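## Task

Get exactly one small part (block, cylinder or plug) into every tray pocket of the turntable. Parts may be released just above a chute's rim in the lid and fall through. A pocket lines up under a chute only briefly: each accepted press of the green button turns the table a quarter turn counter-clockwise (viewed from above), and 3.9 s after the press a pocket is going past under every chute. Presses only register while the table is at rest (the white glowing strips on the lid edges mean it is turning) and only if the button is held down briefly; release it before pressing again. Only 5 quarter turns are available from the button. The table must be at rest at the end. Arm bases, in metres, with heading in degrees counter-clockwise from +x: arm1 (+0.50, +0.05, +0.81) heading -135; arm2 (-0.12, +0.65, +0.76) heading -52; arm3 (-1.02, -0.11, +0.73) heading +49; arm4 (-0.19, -0.65, +0.80) heading +130. Finish with every gripper open and the arms moved away; anything that stays in place only because a robot holds it does not count.

## Robot and tools

Setup. Four identical i2rt Big YAM arms (arm1, arm2, arm3, arm4), each with six revolute joints, a two-finger gripper and a wrist camera. Two fixed room cameras exist: cam_corner and cam_top. Wrist cameras are arm1_cam_wrist to arm4_cam_wrist. A hand reaches roughly 1.0 m from its joint-1 axis. Occasionally a loose object gets a brief shove from outside.

Frame. One shared scene frame, origin on the floor, +z up. The hand point is midway between the fingertips; the hand's z axis runs along the fingers and the fingers close along its y axis. Base positions and headings of the arms are given in the task text.

execute_actions. Argument actions is a list holding one action or nothing. An action is an object keyed by arm name; under each arm goes joints, an object of absolute joint targets (not offsets) by name. Per arm, in any subset: joint1_rad (-2.879 to 2.879; base yaw, positive counter-clockwise from above, 0 points the arm along its base heading), joint2_rad (0 to 3.141; shoulder, 0 is upper arm pointing back roughly level, increasing lifts it up then forward), joint3_rad (0 to 3.019; elbow, 0 folded, increasing opens), joint4_rad (-1.692 to 1.57; hand pitch, positive tips fingers up), joint5_rad (-1.57 to 1.57; sideways hand swing, positive to the arm's right), joint6_rad (-2.094 to 2.094; hand roll, positive clockwise seen from behind), all in radians; gripper_m (0 to 0.093) is fingertip separation in metres. Done tolerances: ±0.045, 0.14, 0.09, 0.055, 0.03, 0.035 rad and ±0.003 m. All motions in an action start at once and may finish at different times; an action is capped at 15 s. Joints each move at their own speed, so the hand can sweep a wide path. Omitted joints or arms may keep pushing toward earlier targets. Unknown keys or out-of-range numbers reject the whole call and nothing moves. Optional cameras: list of camera names or "all"; omitted or null gives all, [] gives none. Empty actions just returns state and images.

wait: seconds from 0 to 10; nothing new is commanded and the scene keeps running. Returns state and images like an empty action. zoom_image: camera plus region [x0, y0, x1, y1] in pixels of that camera's latest full image, origin top-left, at most 504 by 504. finished_scene: scene number; irreversible, ends the scene after the last command is held.

Reading results. Each result gives robot states and one image per requested camera, ordered as the pictures line lists them. joint_status tells how each commanded motion ended. off_target: stopped short and may still be pushing. contact_stop or time_out: the joint holds where it stopped (a timed-out joint may keep a target near its position, within 0.375, 0.375, 0.113, 0.225, 0.075, 0.3 rad for joints 1 to 6, and keep pushing; on_its_own names it). joint command not followed, usually with a cause line: a self/inter-arm clearance check blocked the arm's joint targets while the gripper still acted; those joints read not_followed and the arm may retry them on later actions. on_its_own covers joints this call did not command; held at means the held target, not the actual position. To relieve a push, command the joint to its reported position. Very small changes may not move a joint. A stop reported in a result cancels the remaining motion calls in that reply. MOTOR HOT appears from 85 °C; at 100 °C an OVER-TEMPERATURE FAULT drops that arm, and its unreached keys read limit_stop_at_motor_heat (resend the target). Holding loads and pushing heat motors, even during thinking time, and the robot holds its last command while you think.

Cameras. Calibration lines give K, distortion and T_world_to_cam (scene to camera, metres) in OpenCV convention; fixed cameras may be off by up to about 2.3 degrees and 9 mm, and wrist camera poses derive from joint readings, so they err more. With joints 1 and 6 at 0 and the hand level and forward, the wrist camera sits on top of the hand looking at the fingertips.

Procedure. Pick parts, carry them over a chute and release just above the rim. Press the green button with a fingertip only when the table is still (edge strips not white), hold briefly, lift off, then time the drop for the stated delay after the press. Track how many turns remain. Finish with the table still, grippers open and arms retracted.

Avoid. Arms pressing against each other (fails and ends the run; hard hits may too; the clearance check ignores fingers, gripper housings and wrist cameras and can be late). Arms keep pushing on contact and can push hard. Knocking anything out of the work area fails the task. Dropping, slipping, slamming and hard pushes cost quality. Keep robot motion time short.

Each tool is called after ">>>" as name([rows], argument=value, ...), one row to a line, values as JSON.

## Session

I'll start by looking at the scene.

>>> execute_actions(actions=[])

Scene clock: 0.00 s.
Motor temperatures (°C, as the motors report them): arm1=[20 19 23 19 23 22] | arm2=[20 21 23 23 21 22] | arm3=[21 22 22 20 23 20] | arm4=[21 20 21 19 22 23]
arm1.joint_positions: joint1_rad=+0.740 joint2_rad=+0.442 joint3_rad=+1.461 joint4_rad=-1.530 joint5_rad=-0.017 joint6_rad=-0.016 gripper_m=+0.094
arm1.joint_status: not commanded
arm1.hand: x=+0.4976 y=-0.0747 z=+1.3685 quat_wxyz=(-0.354, -0.613, -0.605, +0.363) (m; scene frame)
arm2.joint_positions: joint1_rad=-0.074 joint2_rad=+0.422 joint3_rad=+1.467 joint4_rad=-1.543 joint5_rad=-0.004 joint6_rad=+0.014 gripper_m=+0.094
arm2.joint_status: not commanded
arm2.hand: x=-0.0630 y=+0.5633 z=+1.3236 quat_wxyz=(-0.459, -0.408, -0.752, +0.238) (m; scene frame)
arm3.joint_positions: joint1_rad=-0.852 joint2_rad=+0.439 joint3_rad=+1.470 joint4_rad=-1.552 joint5_rad=-0.005 joint6_rad=-0.008 gripper_m=+0.095
arm3.joint_status: not commanded
arm3.hand: x=-0.9031 y=-0.1119 z=+1.2884 quat_wxyz=(-0.502, +0.005, -0.865, +0.001) (m; scene frame)
arm4.joint_positions: joint1_rad=-0.119 joint2_rad=+0.447 joint3_rad=+1.455 joint4_rad=-1.538 joint5_rad=-0.017 joint6_rad=+0.015 gripper_m=+0.095
arm4.joint_status: not commanded
arm4.hand: x=-0.2559 y=-0.5401 z=+1.3549 quat_wxyz=(-0.219, +0.762, -0.416, -0.444) (m; scene frame)
pictures: arm1_cam_wrist, arm2_cam_wrist, arm3_cam_wrist, arm4_cam_wrist, cam_corner, cam_top
Images, in order (width x height): arm1_cam_wrist 504x504, arm2_cam_wrist 504x504, arm3_cam_wrist 504x504, arm4_cam_wrist 504x504, cam_corner 896x504, cam_top 896x504.

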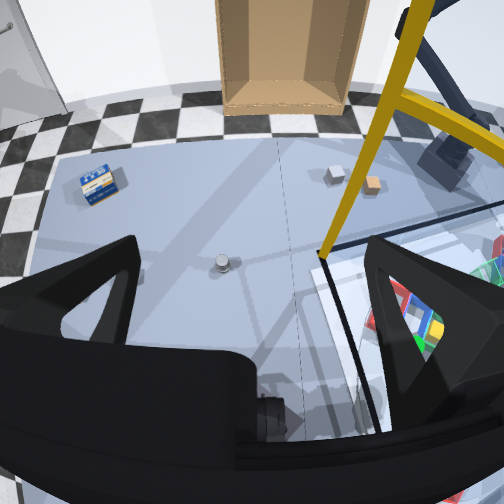

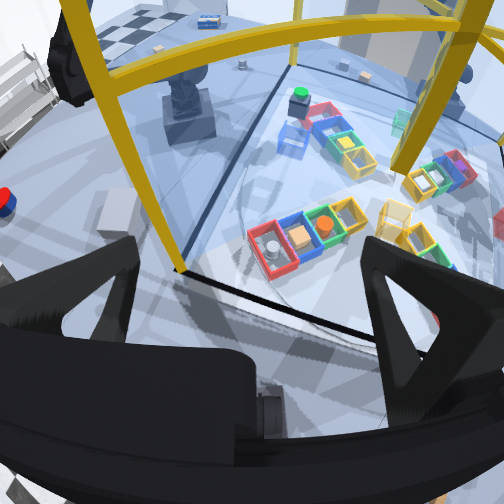

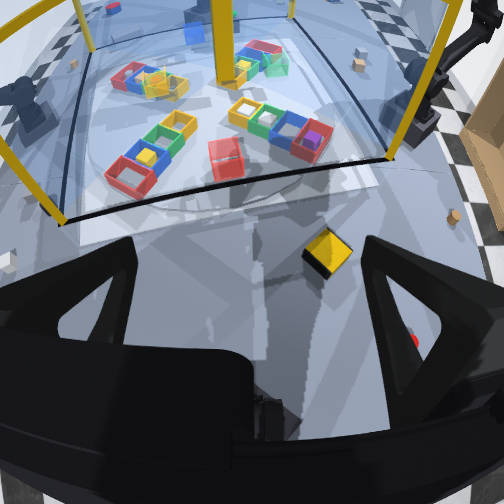

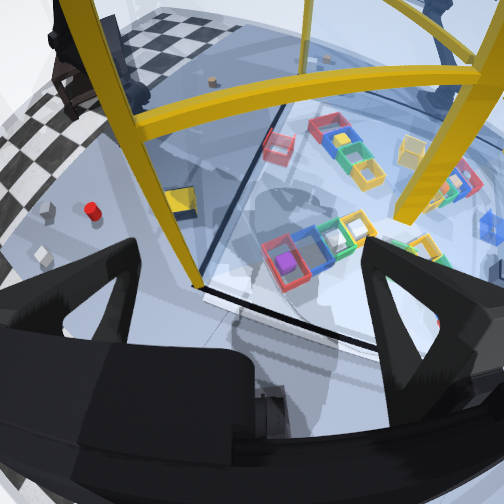

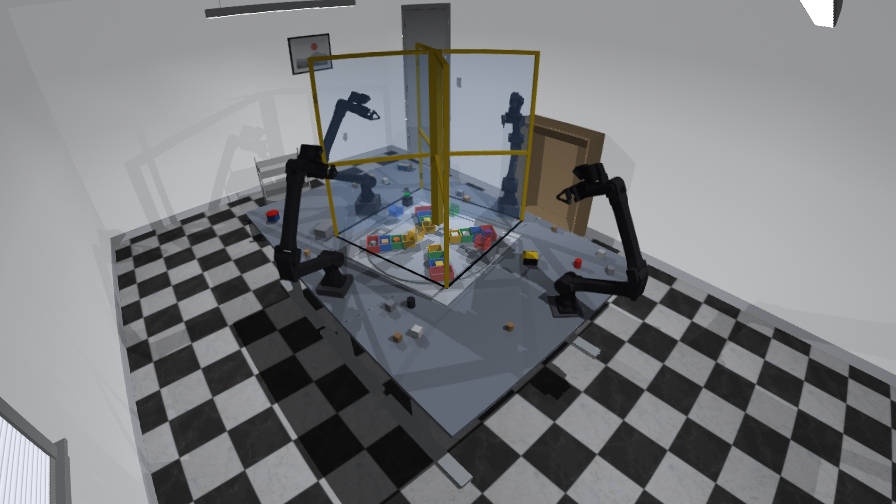

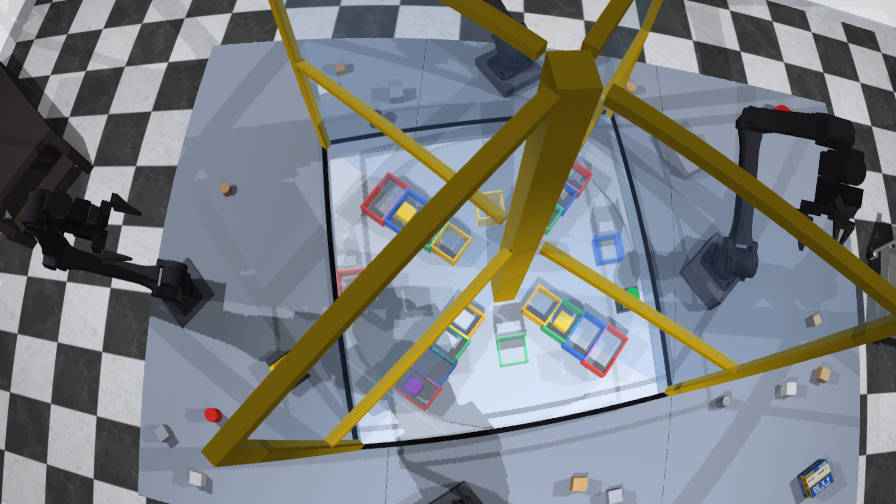

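>>> zoom_image(camera="cam_top", region=[320, 110, 680, 450])

>>> zoom_image(camera="arm2_cam_wrist", region=[230, 60, 504, 300])

>>> zoom_image(camera="arm3_cam_wrist", region=[80, 0, 380, 230])

>>> zoom_image(camera="arm4_cam_wrist", region=[230, 80, 504, 320])

Region (320, 110, 680, 450) of cam_top's 896x504 image, scaled by 1.400, with more detail than that image has.

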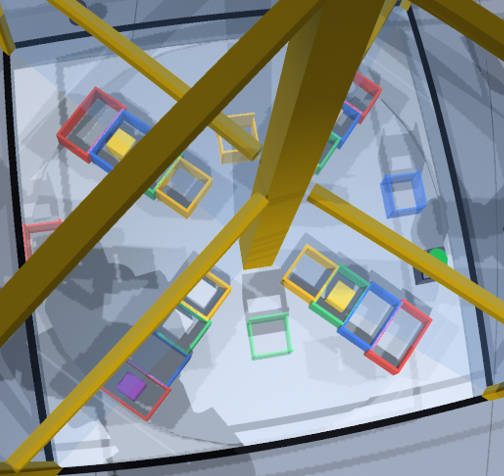

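Region (230, 60, 504, 300) of arm2_cam_wrist's 504x504 image, scaled by 1.839, with more detail than that image has; it fills the top 441 rows of this view, and the rest is white.

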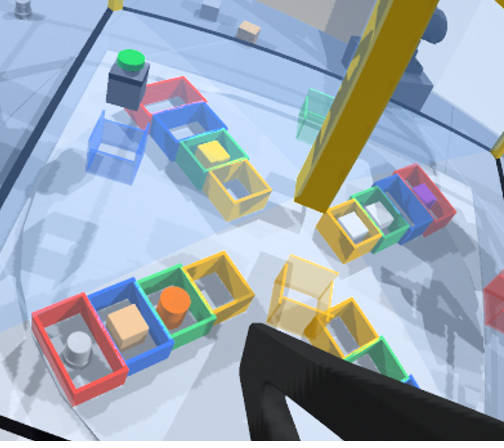

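Region (80, 0, 380, 230) of arm3_cam_wrist's 504x504 image, scaled by 1.680, with more detail than that image has; it fills the top 386 rows of this view, and the rest is white.

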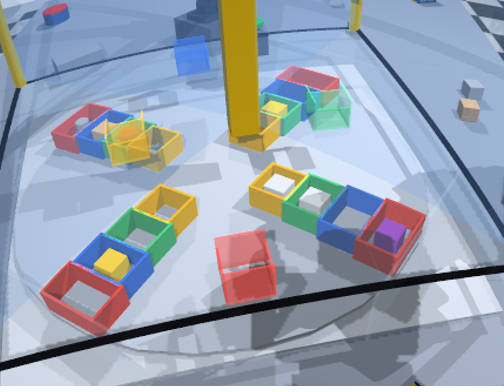

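Region (230, 80, 504, 320) of arm4_cam_wrist's 504x504 image, scaled by 1.839, with more detail than that image has; it fills the top 441 rows of this view, and the rest is white.

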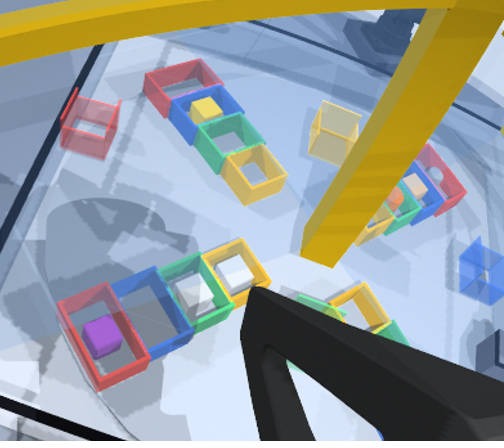

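>>> execute_actions([
  {"arm1": {"joints": {"joint4_rad": -0.8}}, "arm2": {"joints": {"joint3_rad": 2.0}}, "arm3": {"joints": {"joint2_rad": 0.9}}, "arm4": {"joints": {"joint1_rad": -2.05}}},
], cameras=["cam_top", "arm4_cam_wrist"])

Scene clock: 3.90 s.
Motor temperatures (°C, as the motors report them): arm1=[20 19 23 20 23 22] | arm2=[20 21 24 23 21 22] | arm3=[21 22 22 20 23 20] | arm4=[21 20 21 19 22 23]
arm1.joint_positions: joint1_rad=+0.740 joint2_rad=+0.442 joint3_rad=+1.461 joint4_rad=-0.830 joint5_rad=-0.017 joint6_rad=-0.016 gripper_m=+0.094
arm1.joint_status: all done
arm1.hand: x=+0.4965 y=-0.1010 z=+1.5351 quat_wxyz=(-0.535, -0.450, -0.449, +0.557) (m; scene frame)
arm2.joint_positions: joint1_rad=-0.074 joint2_rad=+0.416 joint3_rad=+2.003 joint4_rad=-1.543 joint5_rad=-0.004 joint6_rad=+0.014 gripper_m=+0.094
arm2.joint_status: all done
arm2.hand: x=-0.1590 y=+0.7058 z=+1.4992 quat_wxyz=(-0.645, -0.326, -0.603, +0.336) (m; scene frame)
arm3.joint_positions: joint1_rad=-0.852 joint2_rad=+0.897 joint3_rad=+1.470 joint4_rad=-1.552 joint5_rad=-0.005 joint6_rad=-0.008 gripper_m=+0.095
arm3.joint_status: all done
arm3.hand: x=-0.7238 y=-0.1123 z=+1.2023 quat_wxyz=(-0.292, +0.005, -0.956, +0.000) (m; scene frame)
arm4.joint_positions: joint1_rad=-2.045 joint2_rad=+0.447 joint3_rad=+1.455 joint4_rad=-1.538 joint5_rad=-0.017 joint6_rad=+0.015 gripper_m=+0.095
arm4.joint_status: all done
arm4.hand: x=-0.0626 y=-0.6124 z=+1.3539 quat_wxyz=(-0.488, +0.100, -0.865, -0.064) (m; scene frame)
pictures: arm4_cam_wrist, cam_top
camera_calibration (this result's frames):
arm4_cam_wrist: T_world_to_cam=[[0.233532, -0.972127, -0.02076, -0.554052], [-0.897049, -0.20716, -0.390368, 0.351363], [0.375187, 0.109786, -0.920425, 1.46076], [0, 0, 0, 1]] pos_world=[-0.103481, -0.626193, 1.47018]
Images, in order (width x height): arm4_cam_wrist 504x504, cam_top 896x504.

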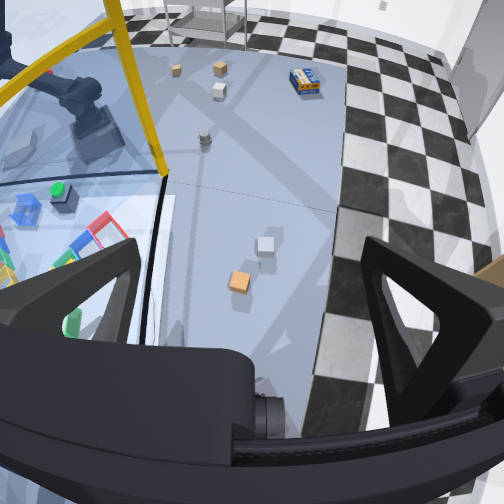

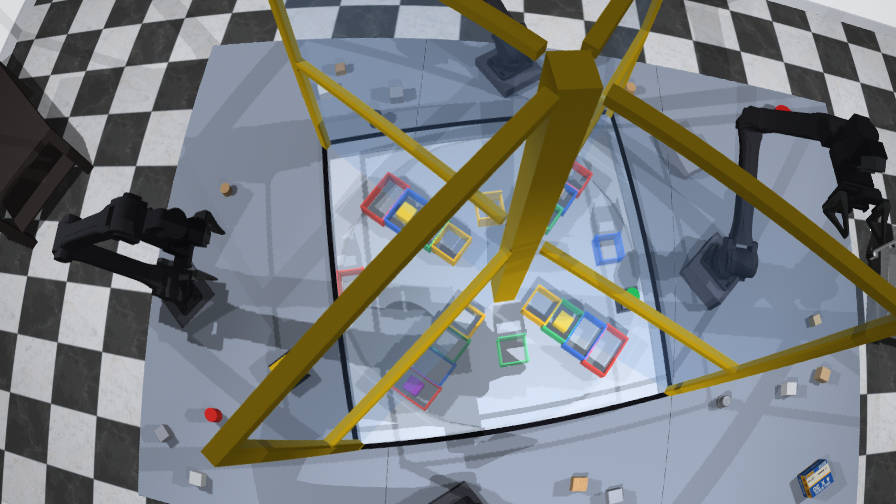

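>>> execute_actions([
  {"arm1": {"joints": {"joint1_rad": 0.941, "joint2_rad": 1.492, "joint3_rad": 0.95, "joint4_rad": -1.033, "joint5_rad": 0, "joint6_rad": 0}}, "arm2": {"joints": {"joint1_rad": -1.897, "joint3_rad": 1.3}}, "arm3": {"joints": {"joint1_rad": 0.466, "joint2_rad": 1.252, "joint3_rad": 0.946, "joint4_rad": -1.269, "joint5_rad": 0, "joint6_rad": 0}}, "arm4": {"joints": {"joint1_rad": -1.937, "joint2_rad": 1.246, "joint3_rad": 0.743, "joint4_rad": -1.072, "joint5_rad": 0, "joint6_rad": 0}}},
])

Scene clock: 8.57 s.
Motor temperatures (°C, as the motors report them): arm1=[20 19 24 20 23 22] | arm2=[20 22 24 24 21 22] | arm3=[21 22 23 20 23 20] | arm4=[21 20 22 19 22 23]
arm1.joint_positions: joint1_rad=+0.935 joint2_rad=+1.494 joint3_rad=+0.928 joint4_rad=-1.022 joint5_rad=-0.003 joint6_rad=-0.013 gripper_m=+0.094
arm1.joint_status: all done
arm1.hand: x=+0.5592 y=-0.3279 z=+0.8735 quat_wxyz=(+0.004, -0.645, -0.765, -0.005) (m; scene frame)
arm2.joint_positions: joint1_rad=-1.893 joint2_rad=+0.424 joint3_rad=+1.307 joint4_rad=-1.542 joint5_rad=-0.005 joint6_rad=+0.014 gripper_m=+0.095
arm2.joint_status: all done
arm2.hand: x=-0.2582 y=+0.6073 z=+1.2533 quat_wxyz=(-0.086, -0.887, -0.146, +0.429) (m; scene frame)
arm3.joint_positions: joint1_rad=+0.468 joint2_rad=+1.254 joint3_rad=+0.953 joint4_rad=-1.272 joint5_rad=+0.000 joint6_rad=-0.008 gripper_m=+0.095
arm3.joint_status: all done
arm3.hand: x=-0.9370 y=+0.2086 z=+0.8813 quat_wxyz=(+0.002, +0.616, -0.788, +0.002) (m; scene frame)
arm4.joint_positions: joint1_rad=-1.941 joint2_rad=+1.233 joint3_rad=+0.734 joint4_rad=-1.084 joint5_rad=-0.003 joint6_rad=+0.010 gripper_m=+0.095
arm4.joint_status: all done
arm4.hand: x=+0.0880 y=-0.5531 z=+0.8797 quat_wxyz=(+0.011, +0.161, -0.987, +0.004) (m; scene frame)
pictures: arm1_cam_wrist, arm2_cam_wrist, arm3_cam_wrist, arm4_cam_wrist, cam_corner, cam_top
camera_calibration (this result's frames):
arm1_cam_wrist: T_world_to_cam=[[-0.983266, -0.181497, -0.0156822, 0.500968], [-0.154353, 0.784296, 0.600878, -0.175091], [-0.096758, 0.593244, -0.799187, 1.07513], [0, 0, 0, 1]] pos_world=[0.569586, -0.409567, 0.972293]
arm2_cam_wrist: T_world_to_cam=[[-0.33818, 0.940968, -0.0145938, -0.638699], [0.900809, 0.319181, -0.294393, 0.41628], [-0.272356, -0.112704, -0.955573, 1.3227], [0, 0, 0, 1]] pos_world=[-0.230737, 0.617201, 1.37717]
arm3_cam_wrist: T_world_to_cam=[[0.967758, -0.251125, 0.0195193, 0.94164], [-0.214887, -0.782706, 0.584119, -0.547647], [-0.131409, -0.56948, -0.811434, 0.834613], [0, 0, 0, 1]] pos_world=[-0.919286, 0.283118, 0.978743]
arm4_cam_wrist: T_world_to_cam=[[0.310397, -0.950604, 0.00250237, -0.556712], [-0.756727, -0.245496, 0.605885, -0.596394], [-0.575342, -0.189958, -0.795549, 0.76925], [0, 0, 0, 1]] pos_world=[0.164076, -0.529499, 0.974714]
Images, in order (width x height): arm1_cam_wrist 504x504, arm2_cam_wrist 504x504, arm3_cam_wrist 504x504, arm4_cam_wrist 504x504, cam_corner 896x504, cam_top 896x504.

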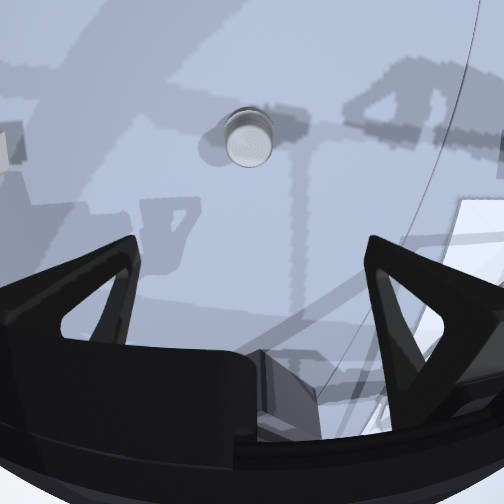

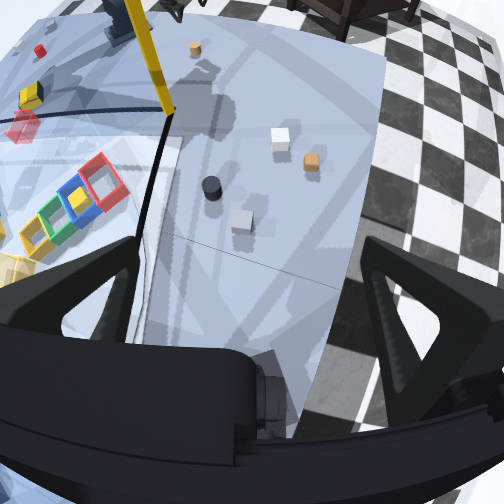

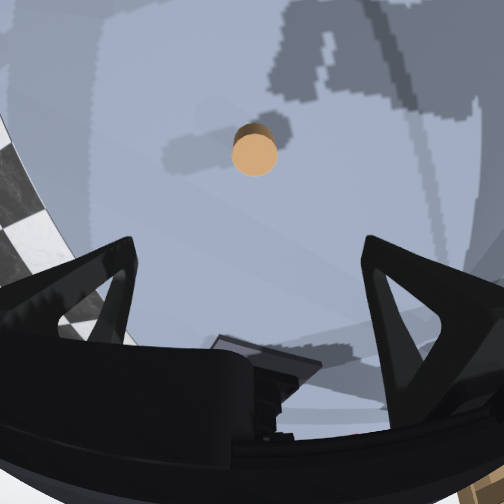

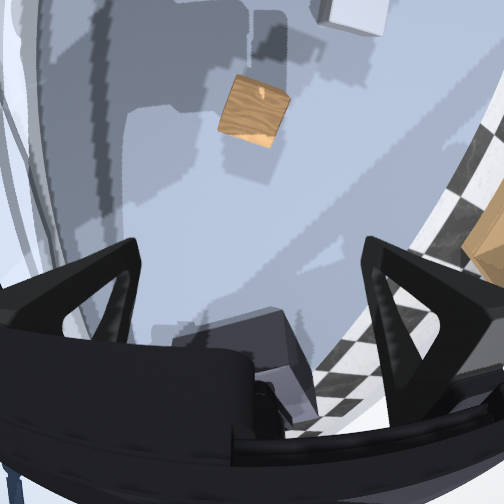

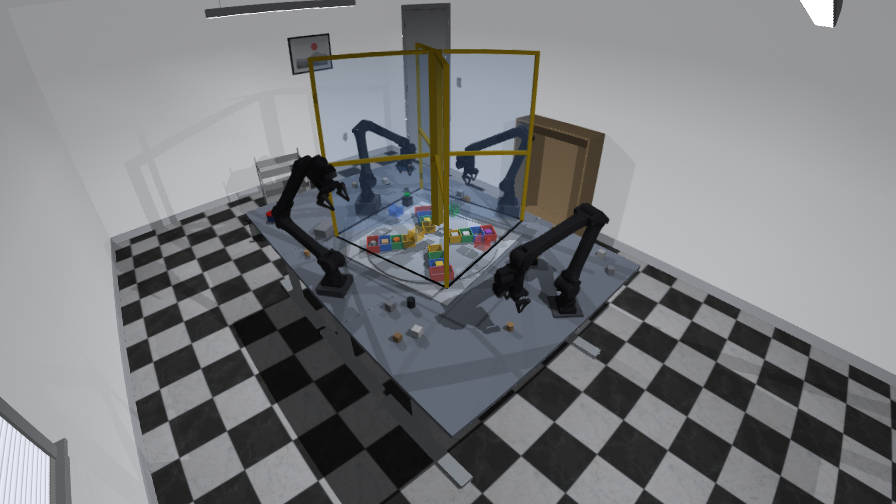

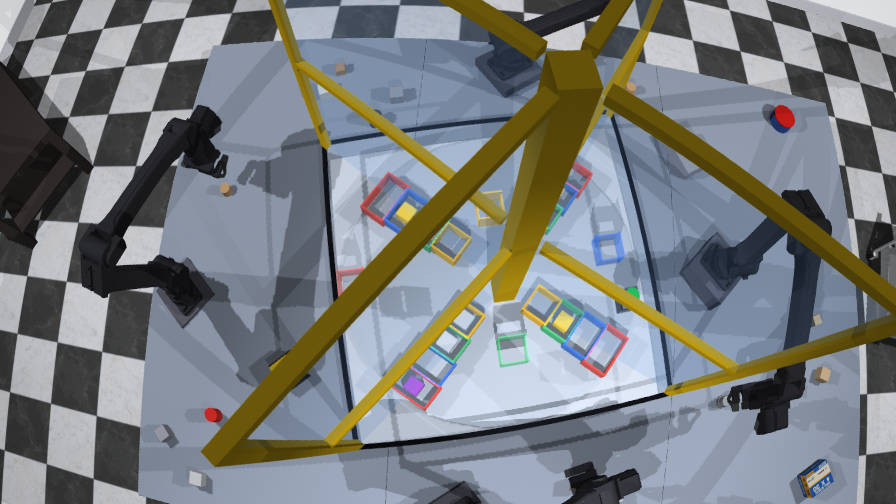

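>>> execute_actions([
  {"arm1": {"joints": {"joint2_rad": 1.766, "joint3_rad": 0.85, "joint4_rad": -0.625}}, "arm2": {"joints": {"joint1_rad": -1.84, "joint2_rad": 1.387, "joint3_rad": 0.922, "joint4_rad": -1.105, "joint5_rad": 0, "joint6_rad": 0}}, "arm3": {"joints": {"joint1_rad": 0.452, "joint2_rad": 1.443, "joint3_rad": 0.72, "joint4_rad": -0.848}}, "arm4": {"joints": {"joint1_rad": -1.95, "joint2_rad": 1.605, "joint3_rad": 0.645, "joint4_rad": -0.6, "joint6_rad": 0.38}}},
], cameras=["arm1_cam_wrist", "arm2_cam_wrist", "arm3_cam_wrist", "arm4_cam_wrist", "cam_corner"])

Scene clock: 12.83 s.
Motor temperatures (°C, as the motors report them): arm1=[20 19 24 20 23 22] | arm2=[20 22 24 24 21 22] | arm3=[21 22 23 20 23 20] | arm4=[21 21 22 19 22 23]
arm1.joint_positions: joint1_rad=+0.935 joint2_rad=+1.785 joint3_rad=+0.844 joint4_rad=-0.643 joint5_rad=-0.003 joint6_rad=-0.013 gripper_m=+0.094
arm1.joint_status: all done
arm1.hand: x=+0.5610 y=-0.3398 z=+0.7423 quat_wxyz=(+0.003, -0.645, -0.765, -0.004) (m; scene frame)
arm2.joint_positions: joint1_rad=-1.845 joint2_rad=+1.382 joint3_rad=+0.928 joint4_rad=-1.116 joint5_rad=-0.002 joint6_rad=+0.014 gripper_m=+0.095
arm2.joint_status: all done
arm2.hand: x=-0.4550 y=+0.5135 z=+0.8620 quat_wxyz=(-0.007, -0.982, -0.187, -0.003) (m; scene frame)
arm3.joint_positions: joint1_rad=+0.458 joint2_rad=+1.450 joint3_rad=+0.710 joint4_rad=-0.857 joint5_rad=+0.000 joint6_rad=-0.008 gripper_m=+0.095
arm3.joint_status: all done
arm3.hand: x=-0.9369 y=+0.1941 z=+0.7402 quat_wxyz=(+0.011, +0.612, -0.791, +0.010) (m; scene frame)
arm4.joint_positions: joint1_rad=-1.941 joint2_rad=+1.598 joint3_rad=+0.642 joint4_rad=-0.612 joint5_rad=-0.003 joint6_rad=+0.370 gripper_m=+0.095
arm4.joint_status: all done
arm4.hand: x=+0.1130 y=-0.5455 z=+0.7466 quat_wxyz=(+0.004, -0.018, -1.000, +0.004) (m; scene frame)
pictures: arm1_cam_wrist, arm2_cam_wrist, arm3_cam_wrist, arm4_cam_wrist, cam_corner
camera_calibration (this result's frames):
arm1_cam_wrist: T_world_to_cam=[[-0.983259, -0.181545, -0.0156036, 0.498463], [-0.15464, 0.786104, 0.598438, -0.0841041], [-0.0963775, 0.590832, -0.801017, 0.977834], [0, 0, 0, 1]] pos_world=[0.571354, -0.421127, 0.841371]
arm2_cam_wrist: T_world_to_cam=[[-0.381292, 0.924362, -0.0130563, -0.635139], [0.754888, 0.319476, 0.572782, -0.305739], [0.53363, 0.208541, -0.819604, 0.969078], [0, 0, 0, 1]] pos_world=[-0.528503, 0.482682, 0.961089]
arm3_cam_wrist: T_world_to_cam=[[0.965133, -0.261024, 0.0195956, 0.940102], [-0.219469, -0.766136, 0.604044, -0.498872], [-0.142657, -0.587284, -0.79671, 0.693887], [0, 0, 0, 1]] pos_world=[-0.917822, 0.270695, 0.835746]
arm4_cam_wrist: T_world_to_cam=[[-0.0436367, -0.999032, 0.00557, -0.545643], [-0.804133, 0.0384311, 0.593206, -0.325197], [-0.592846, 0.0214066, -0.805031, 0.803612], [0, 0, 0, 1]] pos_world=[0.191106, -0.54982, 0.842881]
Images, in order (width x height): arm1_cam_wrist 504x504, arm2_cam_wrist 504x504, arm3_cam_wrist 504x504, arm4_cam_wrist 504x504, cam_corner 896x504.

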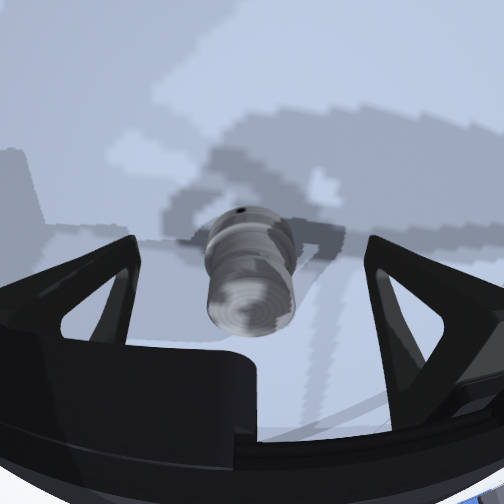

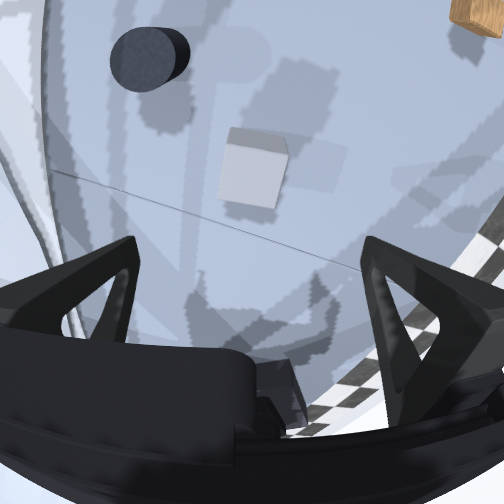

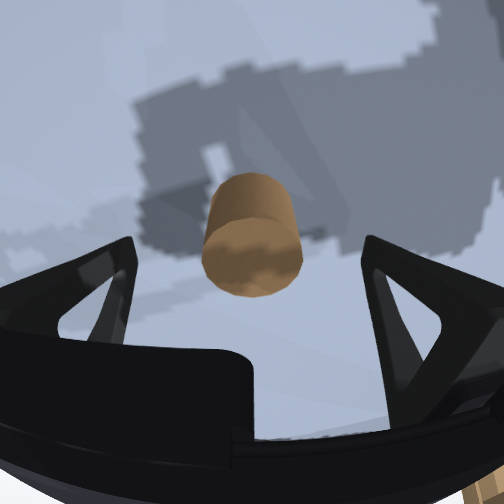

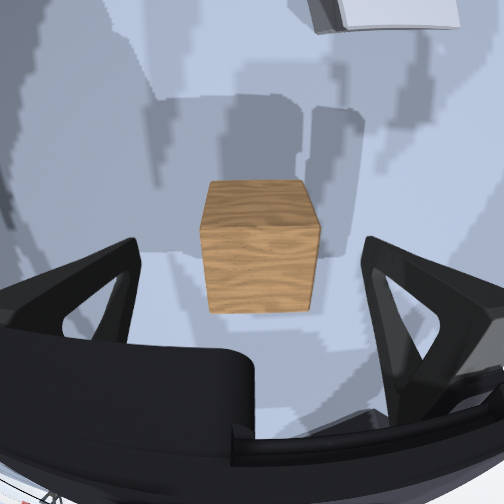

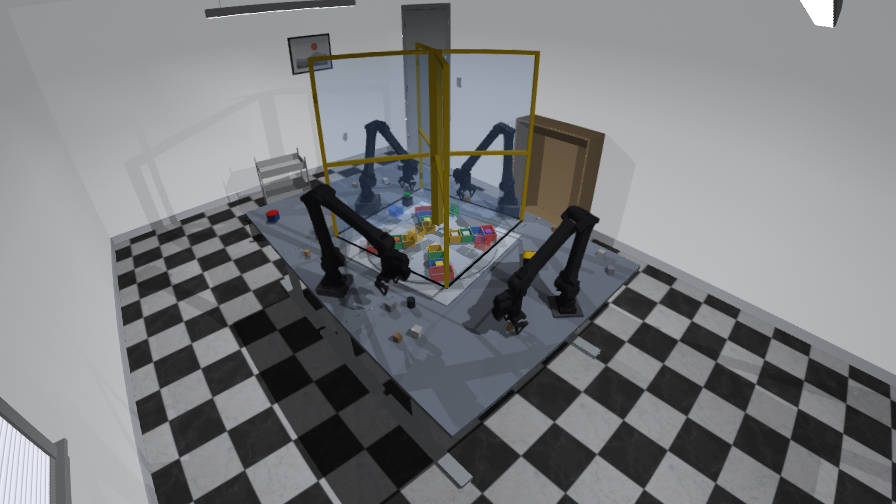

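>>> execute_actions([
  {"arm1": {"joints": {"gripper_m": 0.02}}, "arm2": {"joints": {"joint2_rad": 1.597, "joint3_rad": 0.765, "joint4_rad": -0.728, "joint6_rad": 0.21, "gripper_m": 0.075}}, "arm3": {"joints": {"joint2_rad": 1.462, "joint4_rad": -0.793}}, "arm4": {"joints": {"joint2_rad": 1.64, "joint4_rad": -0.57}}},
], cameras=["arm1_cam_wrist", "arm2_cam_wrist", "arm3_cam_wrist", "arm4_cam_wrist"])

Scene clock: 15.27 s.
Motor temperatures (°C, as the motors report them): arm1=[20 20 24 20 23 22] | arm2=[20 22 24 24 21 22] | arm3=[21 22 23 20 23 20] | arm4=[21 21 22 19 22 23]
arm1.joint_positions: joint1_rad=+0.935 joint2_rad=+1.784 joint3_rad=+0.844 joint4_rad=-0.641 joint5_rad=-0.002 joint6_rad=-0.012 gripper_m=+0.030
arm1.joint_status: gripper_m off_target (ended at +0.030, target +0.020)
arm1.hand: x=+0.5610 y=-0.3406 z=+0.7430 quat_wxyz=(+0.002, -0.645, -0.764, -0.002) (m; scene frame)
arm2.joint_positions: joint1_rad=-1.845 joint2_rad=+1.601 joint3_rad=+0.761 joint4_rad=-0.744 joint5_rad=-0.001 joint6_rad=+0.197 gripper_m=+0.075
arm2.joint_status: all done
arm2.hand: x=-0.4464 y=+0.5156 z=+0.7366 quat_wxyz=(-0.004, -0.995, -0.097, -0.011) (m; scene frame)
arm3.joint_positions: joint1_rad=+0.458 joint2_rad=+1.450 joint3_rad=+0.710 joint4_rad=-0.803 joint5_rad=+0.000 joint6_rad=-0.008 gripper_m=+0.095
arm3.joint_status: all done
arm3.hand: x=-0.9334 y=+0.2071 z=+0.7402 quat_wxyz=(-0.010, +0.612, -0.791, -0.007) (m; scene frame)
arm4.joint_positions: joint1_rad=-1.941 joint2_rad=+1.623 joint3_rad=+0.642 joint4_rad=-0.582 joint5_rad=-0.003 joint6_rad=+0.370 gripper_m=+0.095
arm4.joint_status: all done
arm4.hand: x=+0.1157 y=-0.5447 z=+0.7391 quat_wxyz=(+0.001, -0.018, -1.000, +0.003) (m; scene frame)
pictures: arm1_cam_wrist, arm2_cam_wrist, arm3_cam_wrist, arm4_cam_wrist
camera_calibration (this result's frames):
arm1_cam_wrist: T_world_to_cam=[[-0.983398, -0.180861, -0.0147384, 0.49799], [-0.153948, 0.78854, 0.595403, -0.0811547], [-0.0960635, 0.587787, -0.803292, 0.979378], [0, 0, 0, 1]] pos_world=[0.571311, -0.421605, 0.842386]
arm2_cam_wrist: T_world_to_cam=[[-0.205931, 0.978534, -0.00799365, -0.588833], [0.791377, 0.171338, 0.586827, -0.158743], [0.575599, 0.11452, -0.809673, 0.921162], [0, 0, 0, 1]] pos_world=[-0.525854, 0.497901, 0.834288]
arm3_cam_wrist: T_world_to_cam=[[0.964884, -0.261955, 0.0194714, 0.940178], [-0.227623, -0.796822, 0.559699, -0.456591], [-0.1311, -0.544476, -0.828467, 0.727383], [0, 0, 0, 1]] pos_world=[-0.915733, 0.278505, 0.83986]
arm4_cam_wrist: T_world_to_cam=[[-0.0439973, -0.999026, 0.00346388, -0.543016], [-0.807317, 0.0375964, 0.588919, -0.315567], [-0.588475, 0.0231144, -0.808185, 0.801938], [0, 0, 0, 1]] pos_world=[0.193267, -0.549159, 0.835838]
Images, in order (width x height): arm1_cam_wrist 504x504, arm2_cam_wrist 504x504, arm3_cam_wrist 504x504, arm4_cam_wrist 504x504.

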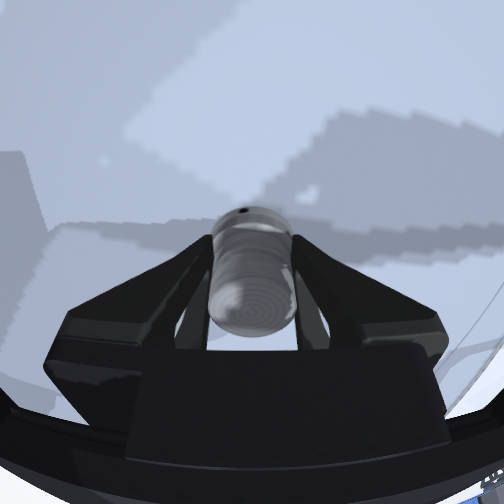

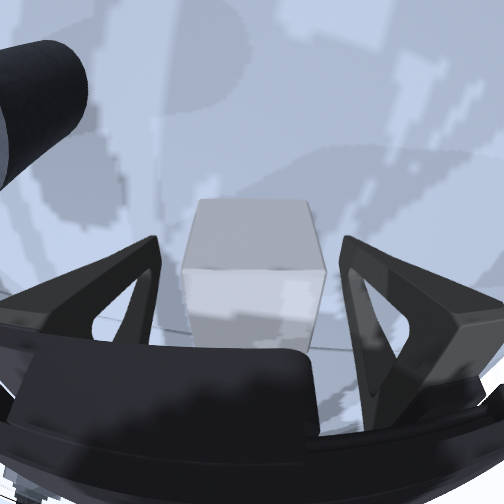

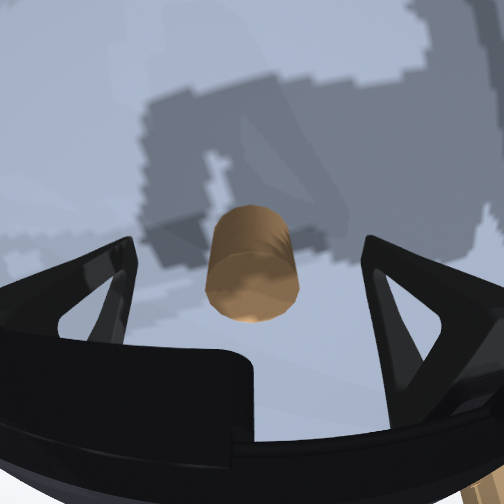

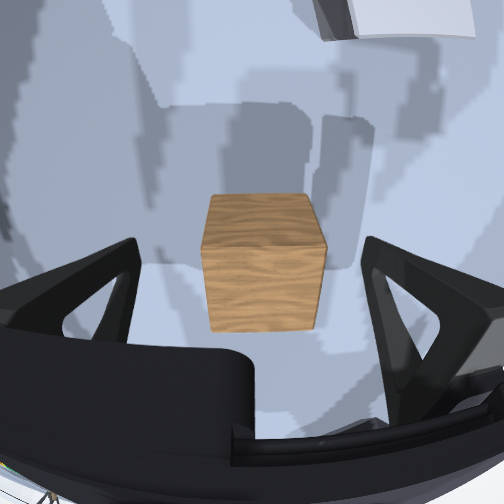

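>>> execute_actions([
  {"arm1": {"joints": {"joint2_rad": 0.83, "joint4_rad": -1.59}}, "arm2": {"joints": {"joint2_rad": 1.387, "joint3_rad": 0.922, "joint4_rad": -1.105}}, "arm3": {"joints": {"joint2_rad": 1.48, "gripper_m": 0.02}}, "arm4": {"joints": {"gripper_m": 0.025}}},
], cameras=["arm1_cam_wrist", "arm3_cam_wrist", "arm4_cam_wrist"])

Scene clock: 18.57 s.
Motor temperatures (°C, as the motors report them): arm1=[20 20 25 20 23 22] | arm2=[20 22 25 24 21 22] | arm3=[21 22 24 20 23 20] | arm4=[21 21 22 19 22 23]
arm1.joint_positions: joint1_rad=+0.935 joint2_rad=+0.830 joint3_rad=+0.844 joint4_rad=-1.575 joint5_rad=-0.002 joint6_rad=-0.012 gripper_m=+0.030
arm1.joint_status: all done
arm1.hand: x=+0.5312 y=-0.1513 z=+1.0254 quat_wxyz=(-0.006, -0.645, -0.764, +0.004) (m; scene frame)
arm2.joint_positions: joint1_rad=-1.845 joint2_rad=+1.371 joint3_rad=+0.904 joint4_rad=-1.095 joint5_rad=-0.001 joint6_rad=+0.198 gripper_m=+0.075
arm2.joint_status: all done
arm2.hand: x=-0.4509 y=+0.5156 z=+0.8572 quat_wxyz=(-0.008, -0.995, -0.096, +0.000) (m; scene frame)
arm3.joint_positions: joint1_rad=+0.458 joint2_rad=+1.462 joint3_rad=+0.710 joint4_rad=-0.801 joint5_rad=+0.000 joint6_rad=-0.008 gripper_m=+0.032
arm3.joint_status: gripper_m off_target (ended at +0.032, target +0.020); the others done
arm3.hand: x=-0.9337 y=+0.2061 z=+0.7367 quat_wxyz=(-0.006, +0.612, -0.791, -0.004) (m; scene frame)
arm4.joint_positions: joint1_rad=-1.942 joint2_rad=+1.623 joint3_rad=+0.642 joint4_rad=-0.581 joint5_rad=-0.002 joint6_rad=+0.370 gripper_m=+0.040
arm4.joint_status: gripper_m off_target (ended at +0.040, target +0.025)
arm4.hand: x=+0.1159 y=-0.5449 z=+0.7391 quat_wxyz=(+0.001, -0.019, -1.000, +0.003) (m; scene frame)
pictures: arm1_cam_wrist, arm3_cam_wrist, arm4_cam_wrist
camera_calibration (this result's frames):
arm1_cam_wrist: T_world_to_cam=[[-0.983352, -0.181154, -0.0142381, 0.506504], [-0.155774, 0.800048, 0.57936, -0.384006], [-0.0935622, 0.571932, -0.814948, 1.10033], [0, 0, 0, 1]] pos_world=[0.541202, -0.230333, 1.1264]
arm3_cam_wrist: T_world_to_cam=[[0.964927, -0.261793, 0.0194969, 0.940224], [-0.226243, -0.791626, 0.567575, -0.461071], [-0.133153, -0.55208, -0.823091, 0.719696], [0, 0, 0, 1]] pos_world=[-0.915732, 0.278477, 0.835736]
arm4_cam_wrist: T_world_to_cam=[[-0.0447553, -0.99899, 0.00403668, -0.543534], [-0.807652, 0.0385608, 0.588398, -0.314471], [-0.587959, 0.0230737, -0.808562, 0.802242], [0, 0, 0, 1]] pos_world=[0.193376, -0.549369, 0.83589]
Images, in order (width x height): arm1_cam_wrist 504x504, arm3_cam_wrist 504x504, arm4_cam_wrist 504x504.

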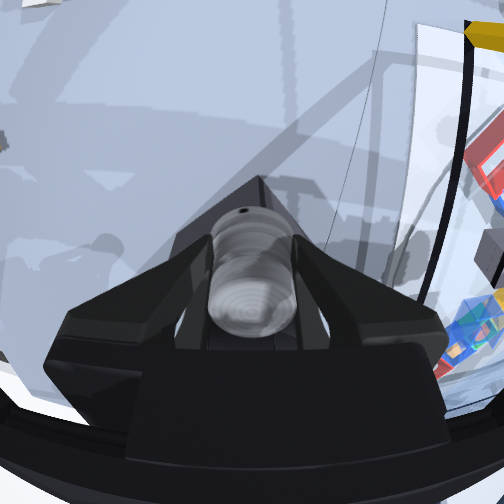

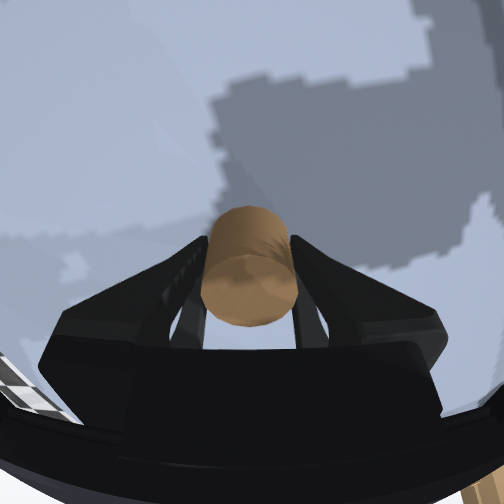

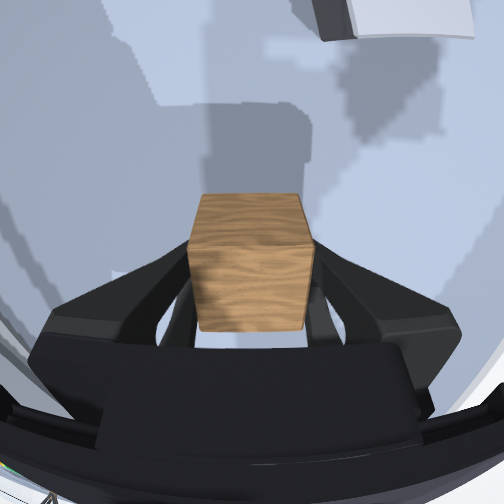

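>>> execute_actions([
  {"arm1": {"joints": {"joint1_rad": -0.42}}, "arm2": {"joints": {"joint1_rad": -2.155, "joint2_rad": 1.472, "joint3_rad": 0.867, "joint4_rad": -0.485, "joint6_rad": 0.0, "gripper_m": 0.07}}, "arm3": {"joints": {"joint1_rad": -0.81, "joint2_rad": 1.0, "joint3_rad": 1.1, "joint4_rad": -1.67}}, "arm4": {"joints": {"joint2_rad": 1.0, "joint3_rad": 0.9, "joint4_rad": -1.47}}},
], cameras=["arm1_cam_wrist", "arm2_cam_wrist", "cam_top"])

Scene clock: 20.70 s.
Motor temperatures (°C, as the motors report them): arm1=[20 20 25 20 23 22] | arm2=[20 22 25 24 21 22] | arm3=[21 22 24 20 23 20] | arm4=[21 21 22 19 22 23]
arm1.joint_positions: joint1_rad=-0.415 joint2_rad=+0.830 joint3_rad=+0.844 joint4_rad=-1.575 joint5_rad=+0.000 joint6_rad=-0.012 gripper_m=+0.030
arm1.joint_status: all done
arm1.hand: x=+0.3131 y=-0.0266 z=+1.0248 quat_wxyz=(-0.003, -0.981, -0.193, +0.005) (m; scene frame)
arm2.joint_positions: joint1_rad=-2.162 joint2_rad=+1.473 joint3_rad=+0.871 joint4_rad=-0.500 joint5_rad=+0.000 joint6_rad=+0.015 gripper_m=+0.070
arm2.joint_status: all done
arm2.hand: x=-0.5980 y=+0.6160 z=+0.8357 quat_wxyz=(-0.016, -0.973, -0.027, +0.228) (m; scene frame)
arm3.joint_positions: joint1_rad=-0.809 joint2_rad=+0.993 joint3_rad=+1.098 joint4_rad=-1.661 joint5_rad=+0.001 joint6_rad=-0.008 gripper_m=+0.032
arm3.joint_status: all done
arm3.hand: x=-0.7652 y=-0.1030 z=+1.0092 quat_wxyz=(-0.008, +0.025, -1.000, +0.002) (m; scene frame)
arm4.joint_positions: joint1_rad=-1.942 joint2_rad=+0.999 joint3_rad=+0.887 joint4_rad=-1.461 joint5_rad=-0.002 joint6_rad=+0.370 gripper_m=+0.040
arm4.joint_status: all done
arm4.hand: x=+0.0515 y=-0.5650 z=+0.9955 quat_wxyz=(+0.006, -0.019, -1.000, +0.005) (m; scene frame)
pictures: arm1_cam_wrist, arm2_cam_wrist, cam_top
camera_calibration (this result's frames):
arm1_cam_wrist: T_world_to_cam=[[-0.391305, 0.920096, -0.0174218, 0.161872], [0.744503, 0.327642, 0.581692, -0.814273], [0.540921, 0.214648, -0.813222, 0.798153], [0, 0, 0, 1]] pos_world=[0.237833, -0.0534697, 1.12555]
arm2_cam_wrist: T_world_to_cam=[[-0.0712123, 0.997413, -0.00983014, -0.647018], [0.98664, 0.0718841, 0.146199, 0.432203], [0.146527, 0.000712355, -0.989206, 1.04074], [0, 0, 0, 1]] pos_world=[-0.625002, 0.613534, 0.959961]
Images, in order (width x height): arm1_cam_wrist 504x504, arm2_cam_wrist 504x504, cam_top 896x504.

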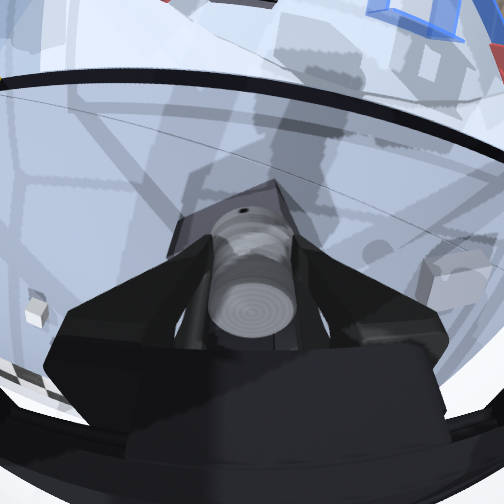

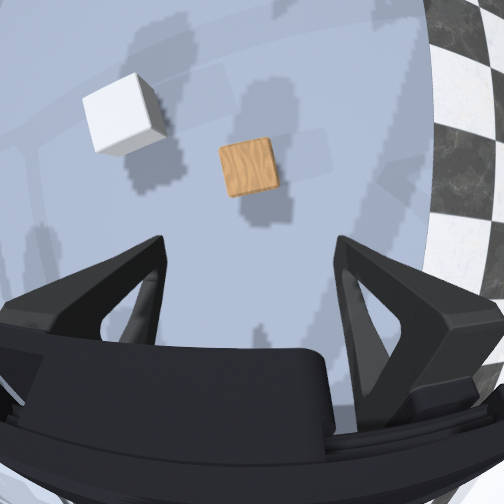

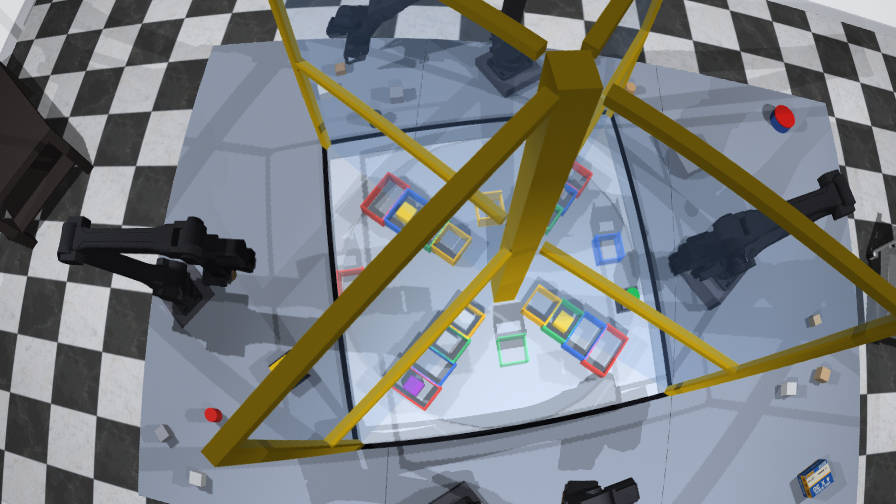

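>>> execute_actions([
  {"arm1": {"joints": {"joint2_rad": 1.2, "joint3_rad": 1.11, "joint4_rad": -1.455, "joint6_rad": 0.5}}, "arm2": {"joints": {"joint2_rad": 1.768, "joint3_rad": 0.935, "joint4_rad": -0.232}}, "arm3": {"joints": {"joint2_rad": 1.7, "joint3_rad": 1.83, "joint4_rad": -1.68}}, "arm4": {"joints": {"joint1_rad": -0.9, "joint6_rad": -0.4}}},
], cameras=["arm1_cam_wrist", "arm2_cam_wrist", "arm3_cam_wrist", "cam_top"])

Scene clock: 23.20 s.
Motor temperatures (°C, as the motors report them): arm1=[20 20 26 20 23 22] | arm2=[20 22 25 24 21 22] | arm3=[21 22 24 20 23 20] | arm4=[21 21 22 19 22 23]
arm1.joint_positions: joint1_rad=-0.415 joint2_rad=+1.211 joint3_rad=+1.054 joint4_rad=-1.463 joint5_rad=+0.000 joint6_rad=+0.486 gripper_m=+0.030
arm1.joint_status: all done
arm1.hand: x=+0.2049 y=-0.0696 z=+1.0133 quat_wxyz=(+0.008, -0.998, +0.054, -0.022) (m; scene frame)
arm2.joint_positions: joint1_rad=-2.159 joint2_rad=+1.749 joint3_rad=+0.910 joint4_rad=-0.244 joint5_rad=+0.002 joint6_rad=+0.013 gripper_m=+0.070
arm2.joint_status: all done
arm2.hand: x=-0.6448 y=+0.6103 z=+0.7468 quat_wxyz=(-0.016, -0.971, -0.029, +0.237) (m; scene frame)
arm3.joint_positions: joint1_rad=-0.809 joint2_rad=+1.697 joint3_rad=+1.776 joint4_rad=-1.680 joint5_rad=+0.001 joint6_rad=-0.008 gripper_m=+0.032
arm3.joint_status: all done
arm3.hand: x=-0.5104 y=-0.0924 z=+1.0126 quat_wxyz=(+0.014, +0.025, -1.000, +0.002) (m; scene frame)
arm4.joint_positions: joint1_rad=-0.903 joint2_rad=+0.999 joint3_rad=+0.887 joint4_rad=-1.461 joint5_rad=-0.001 joint6_rad=-0.390 gripper_m=+0.040
arm4.joint_status: all done
arm4.hand: x=-0.1374 y=-0.3995 z=+0.9954 quat_wxyz=(+0.008, +0.771, -0.637, +0.000) (m; scene frame)
pictures: arm1_cam_wrist, arm2_cam_wrist, arm3_cam_wrist, cam_top
camera_calibration (this result's frames):
arm1_cam_wrist: T_world_to_cam=[[0.0958249, 0.995389, 0.0042196, 0.0423763], [0.776049, -0.0773626, 0.62591, -0.792368], [0.623351, -0.0567032, -0.779884, 0.787053], [0, 0, 0, 1]] pos_world=[0.120245, -0.058852, 1.10958]
arm2_cam_wrist: T_world_to_cam=[[-0.0750342, 0.997154, -0.00733163, -0.649646], [0.989051, 0.0753574, 0.126882, 0.5056], [0.127074, 0.00226916, -0.991891, 0.9482], [0, 0, 0, 1]] pos_world=[-0.669302, 0.607545, 0.871596]
arm3_cam_wrist: T_world_to_cam=[[0.0393904, -0.998978, 0.0221615, -0.0949721], [-0.797748, -0.0180849, 0.60272, -1.01402], [-0.601703, -0.0414207, -0.797645, 0.620606], [0, 0, 0, 1]] pos_world=[-0.43177, -0.0875075, 1.1083]
Images, in order (width x height): arm1_cam_wrist 504x504, arm2_cam_wrist 504x504, arm3_cam_wrist 504x504, cam_top 896x504.

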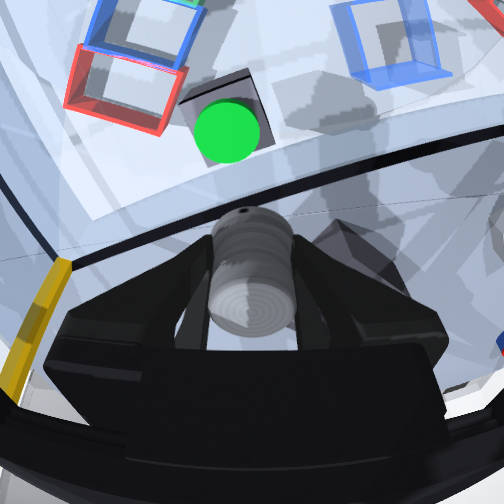

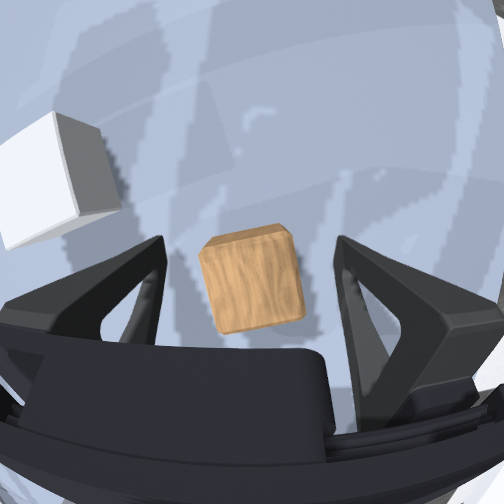

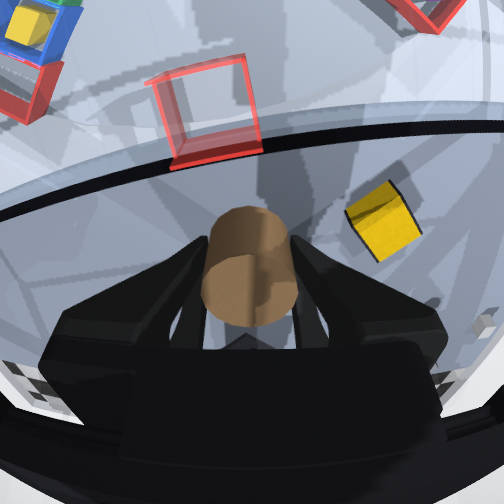

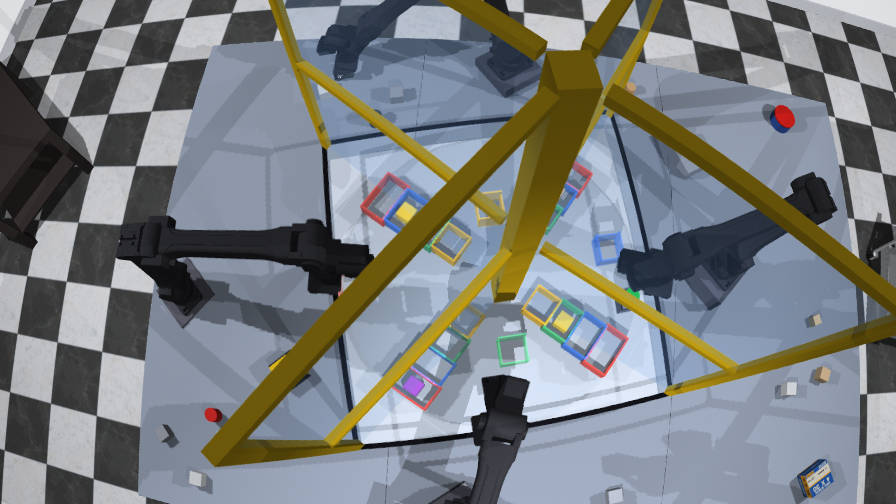

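>>> zoom_image(camera="arm1_cam_wrist", region=[160, 0, 480, 200])

>>> zoom_image(camera="arm3_cam_wrist", region=[120, 30, 300, 190])

Region (160, 0, 480, 200) of arm1_cam_wrist's 504x504 image, scaled by 1.575, with more detail than that image has; it fills the top 315 rows of this view, and the rest is white.

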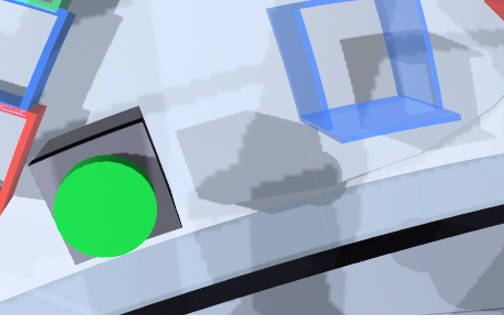

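Region (120, 30, 300, 190) of arm3_cam_wrist's 504x504 image, scaled by 2.800, with more detail than that image has.

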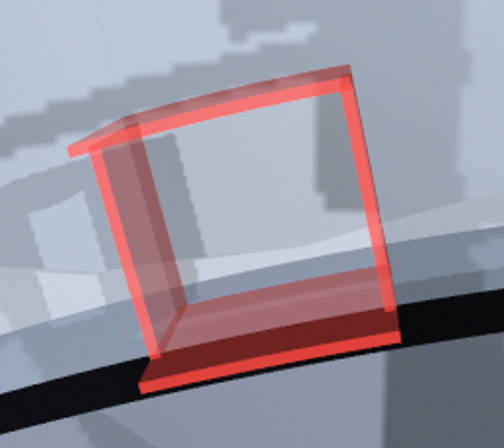

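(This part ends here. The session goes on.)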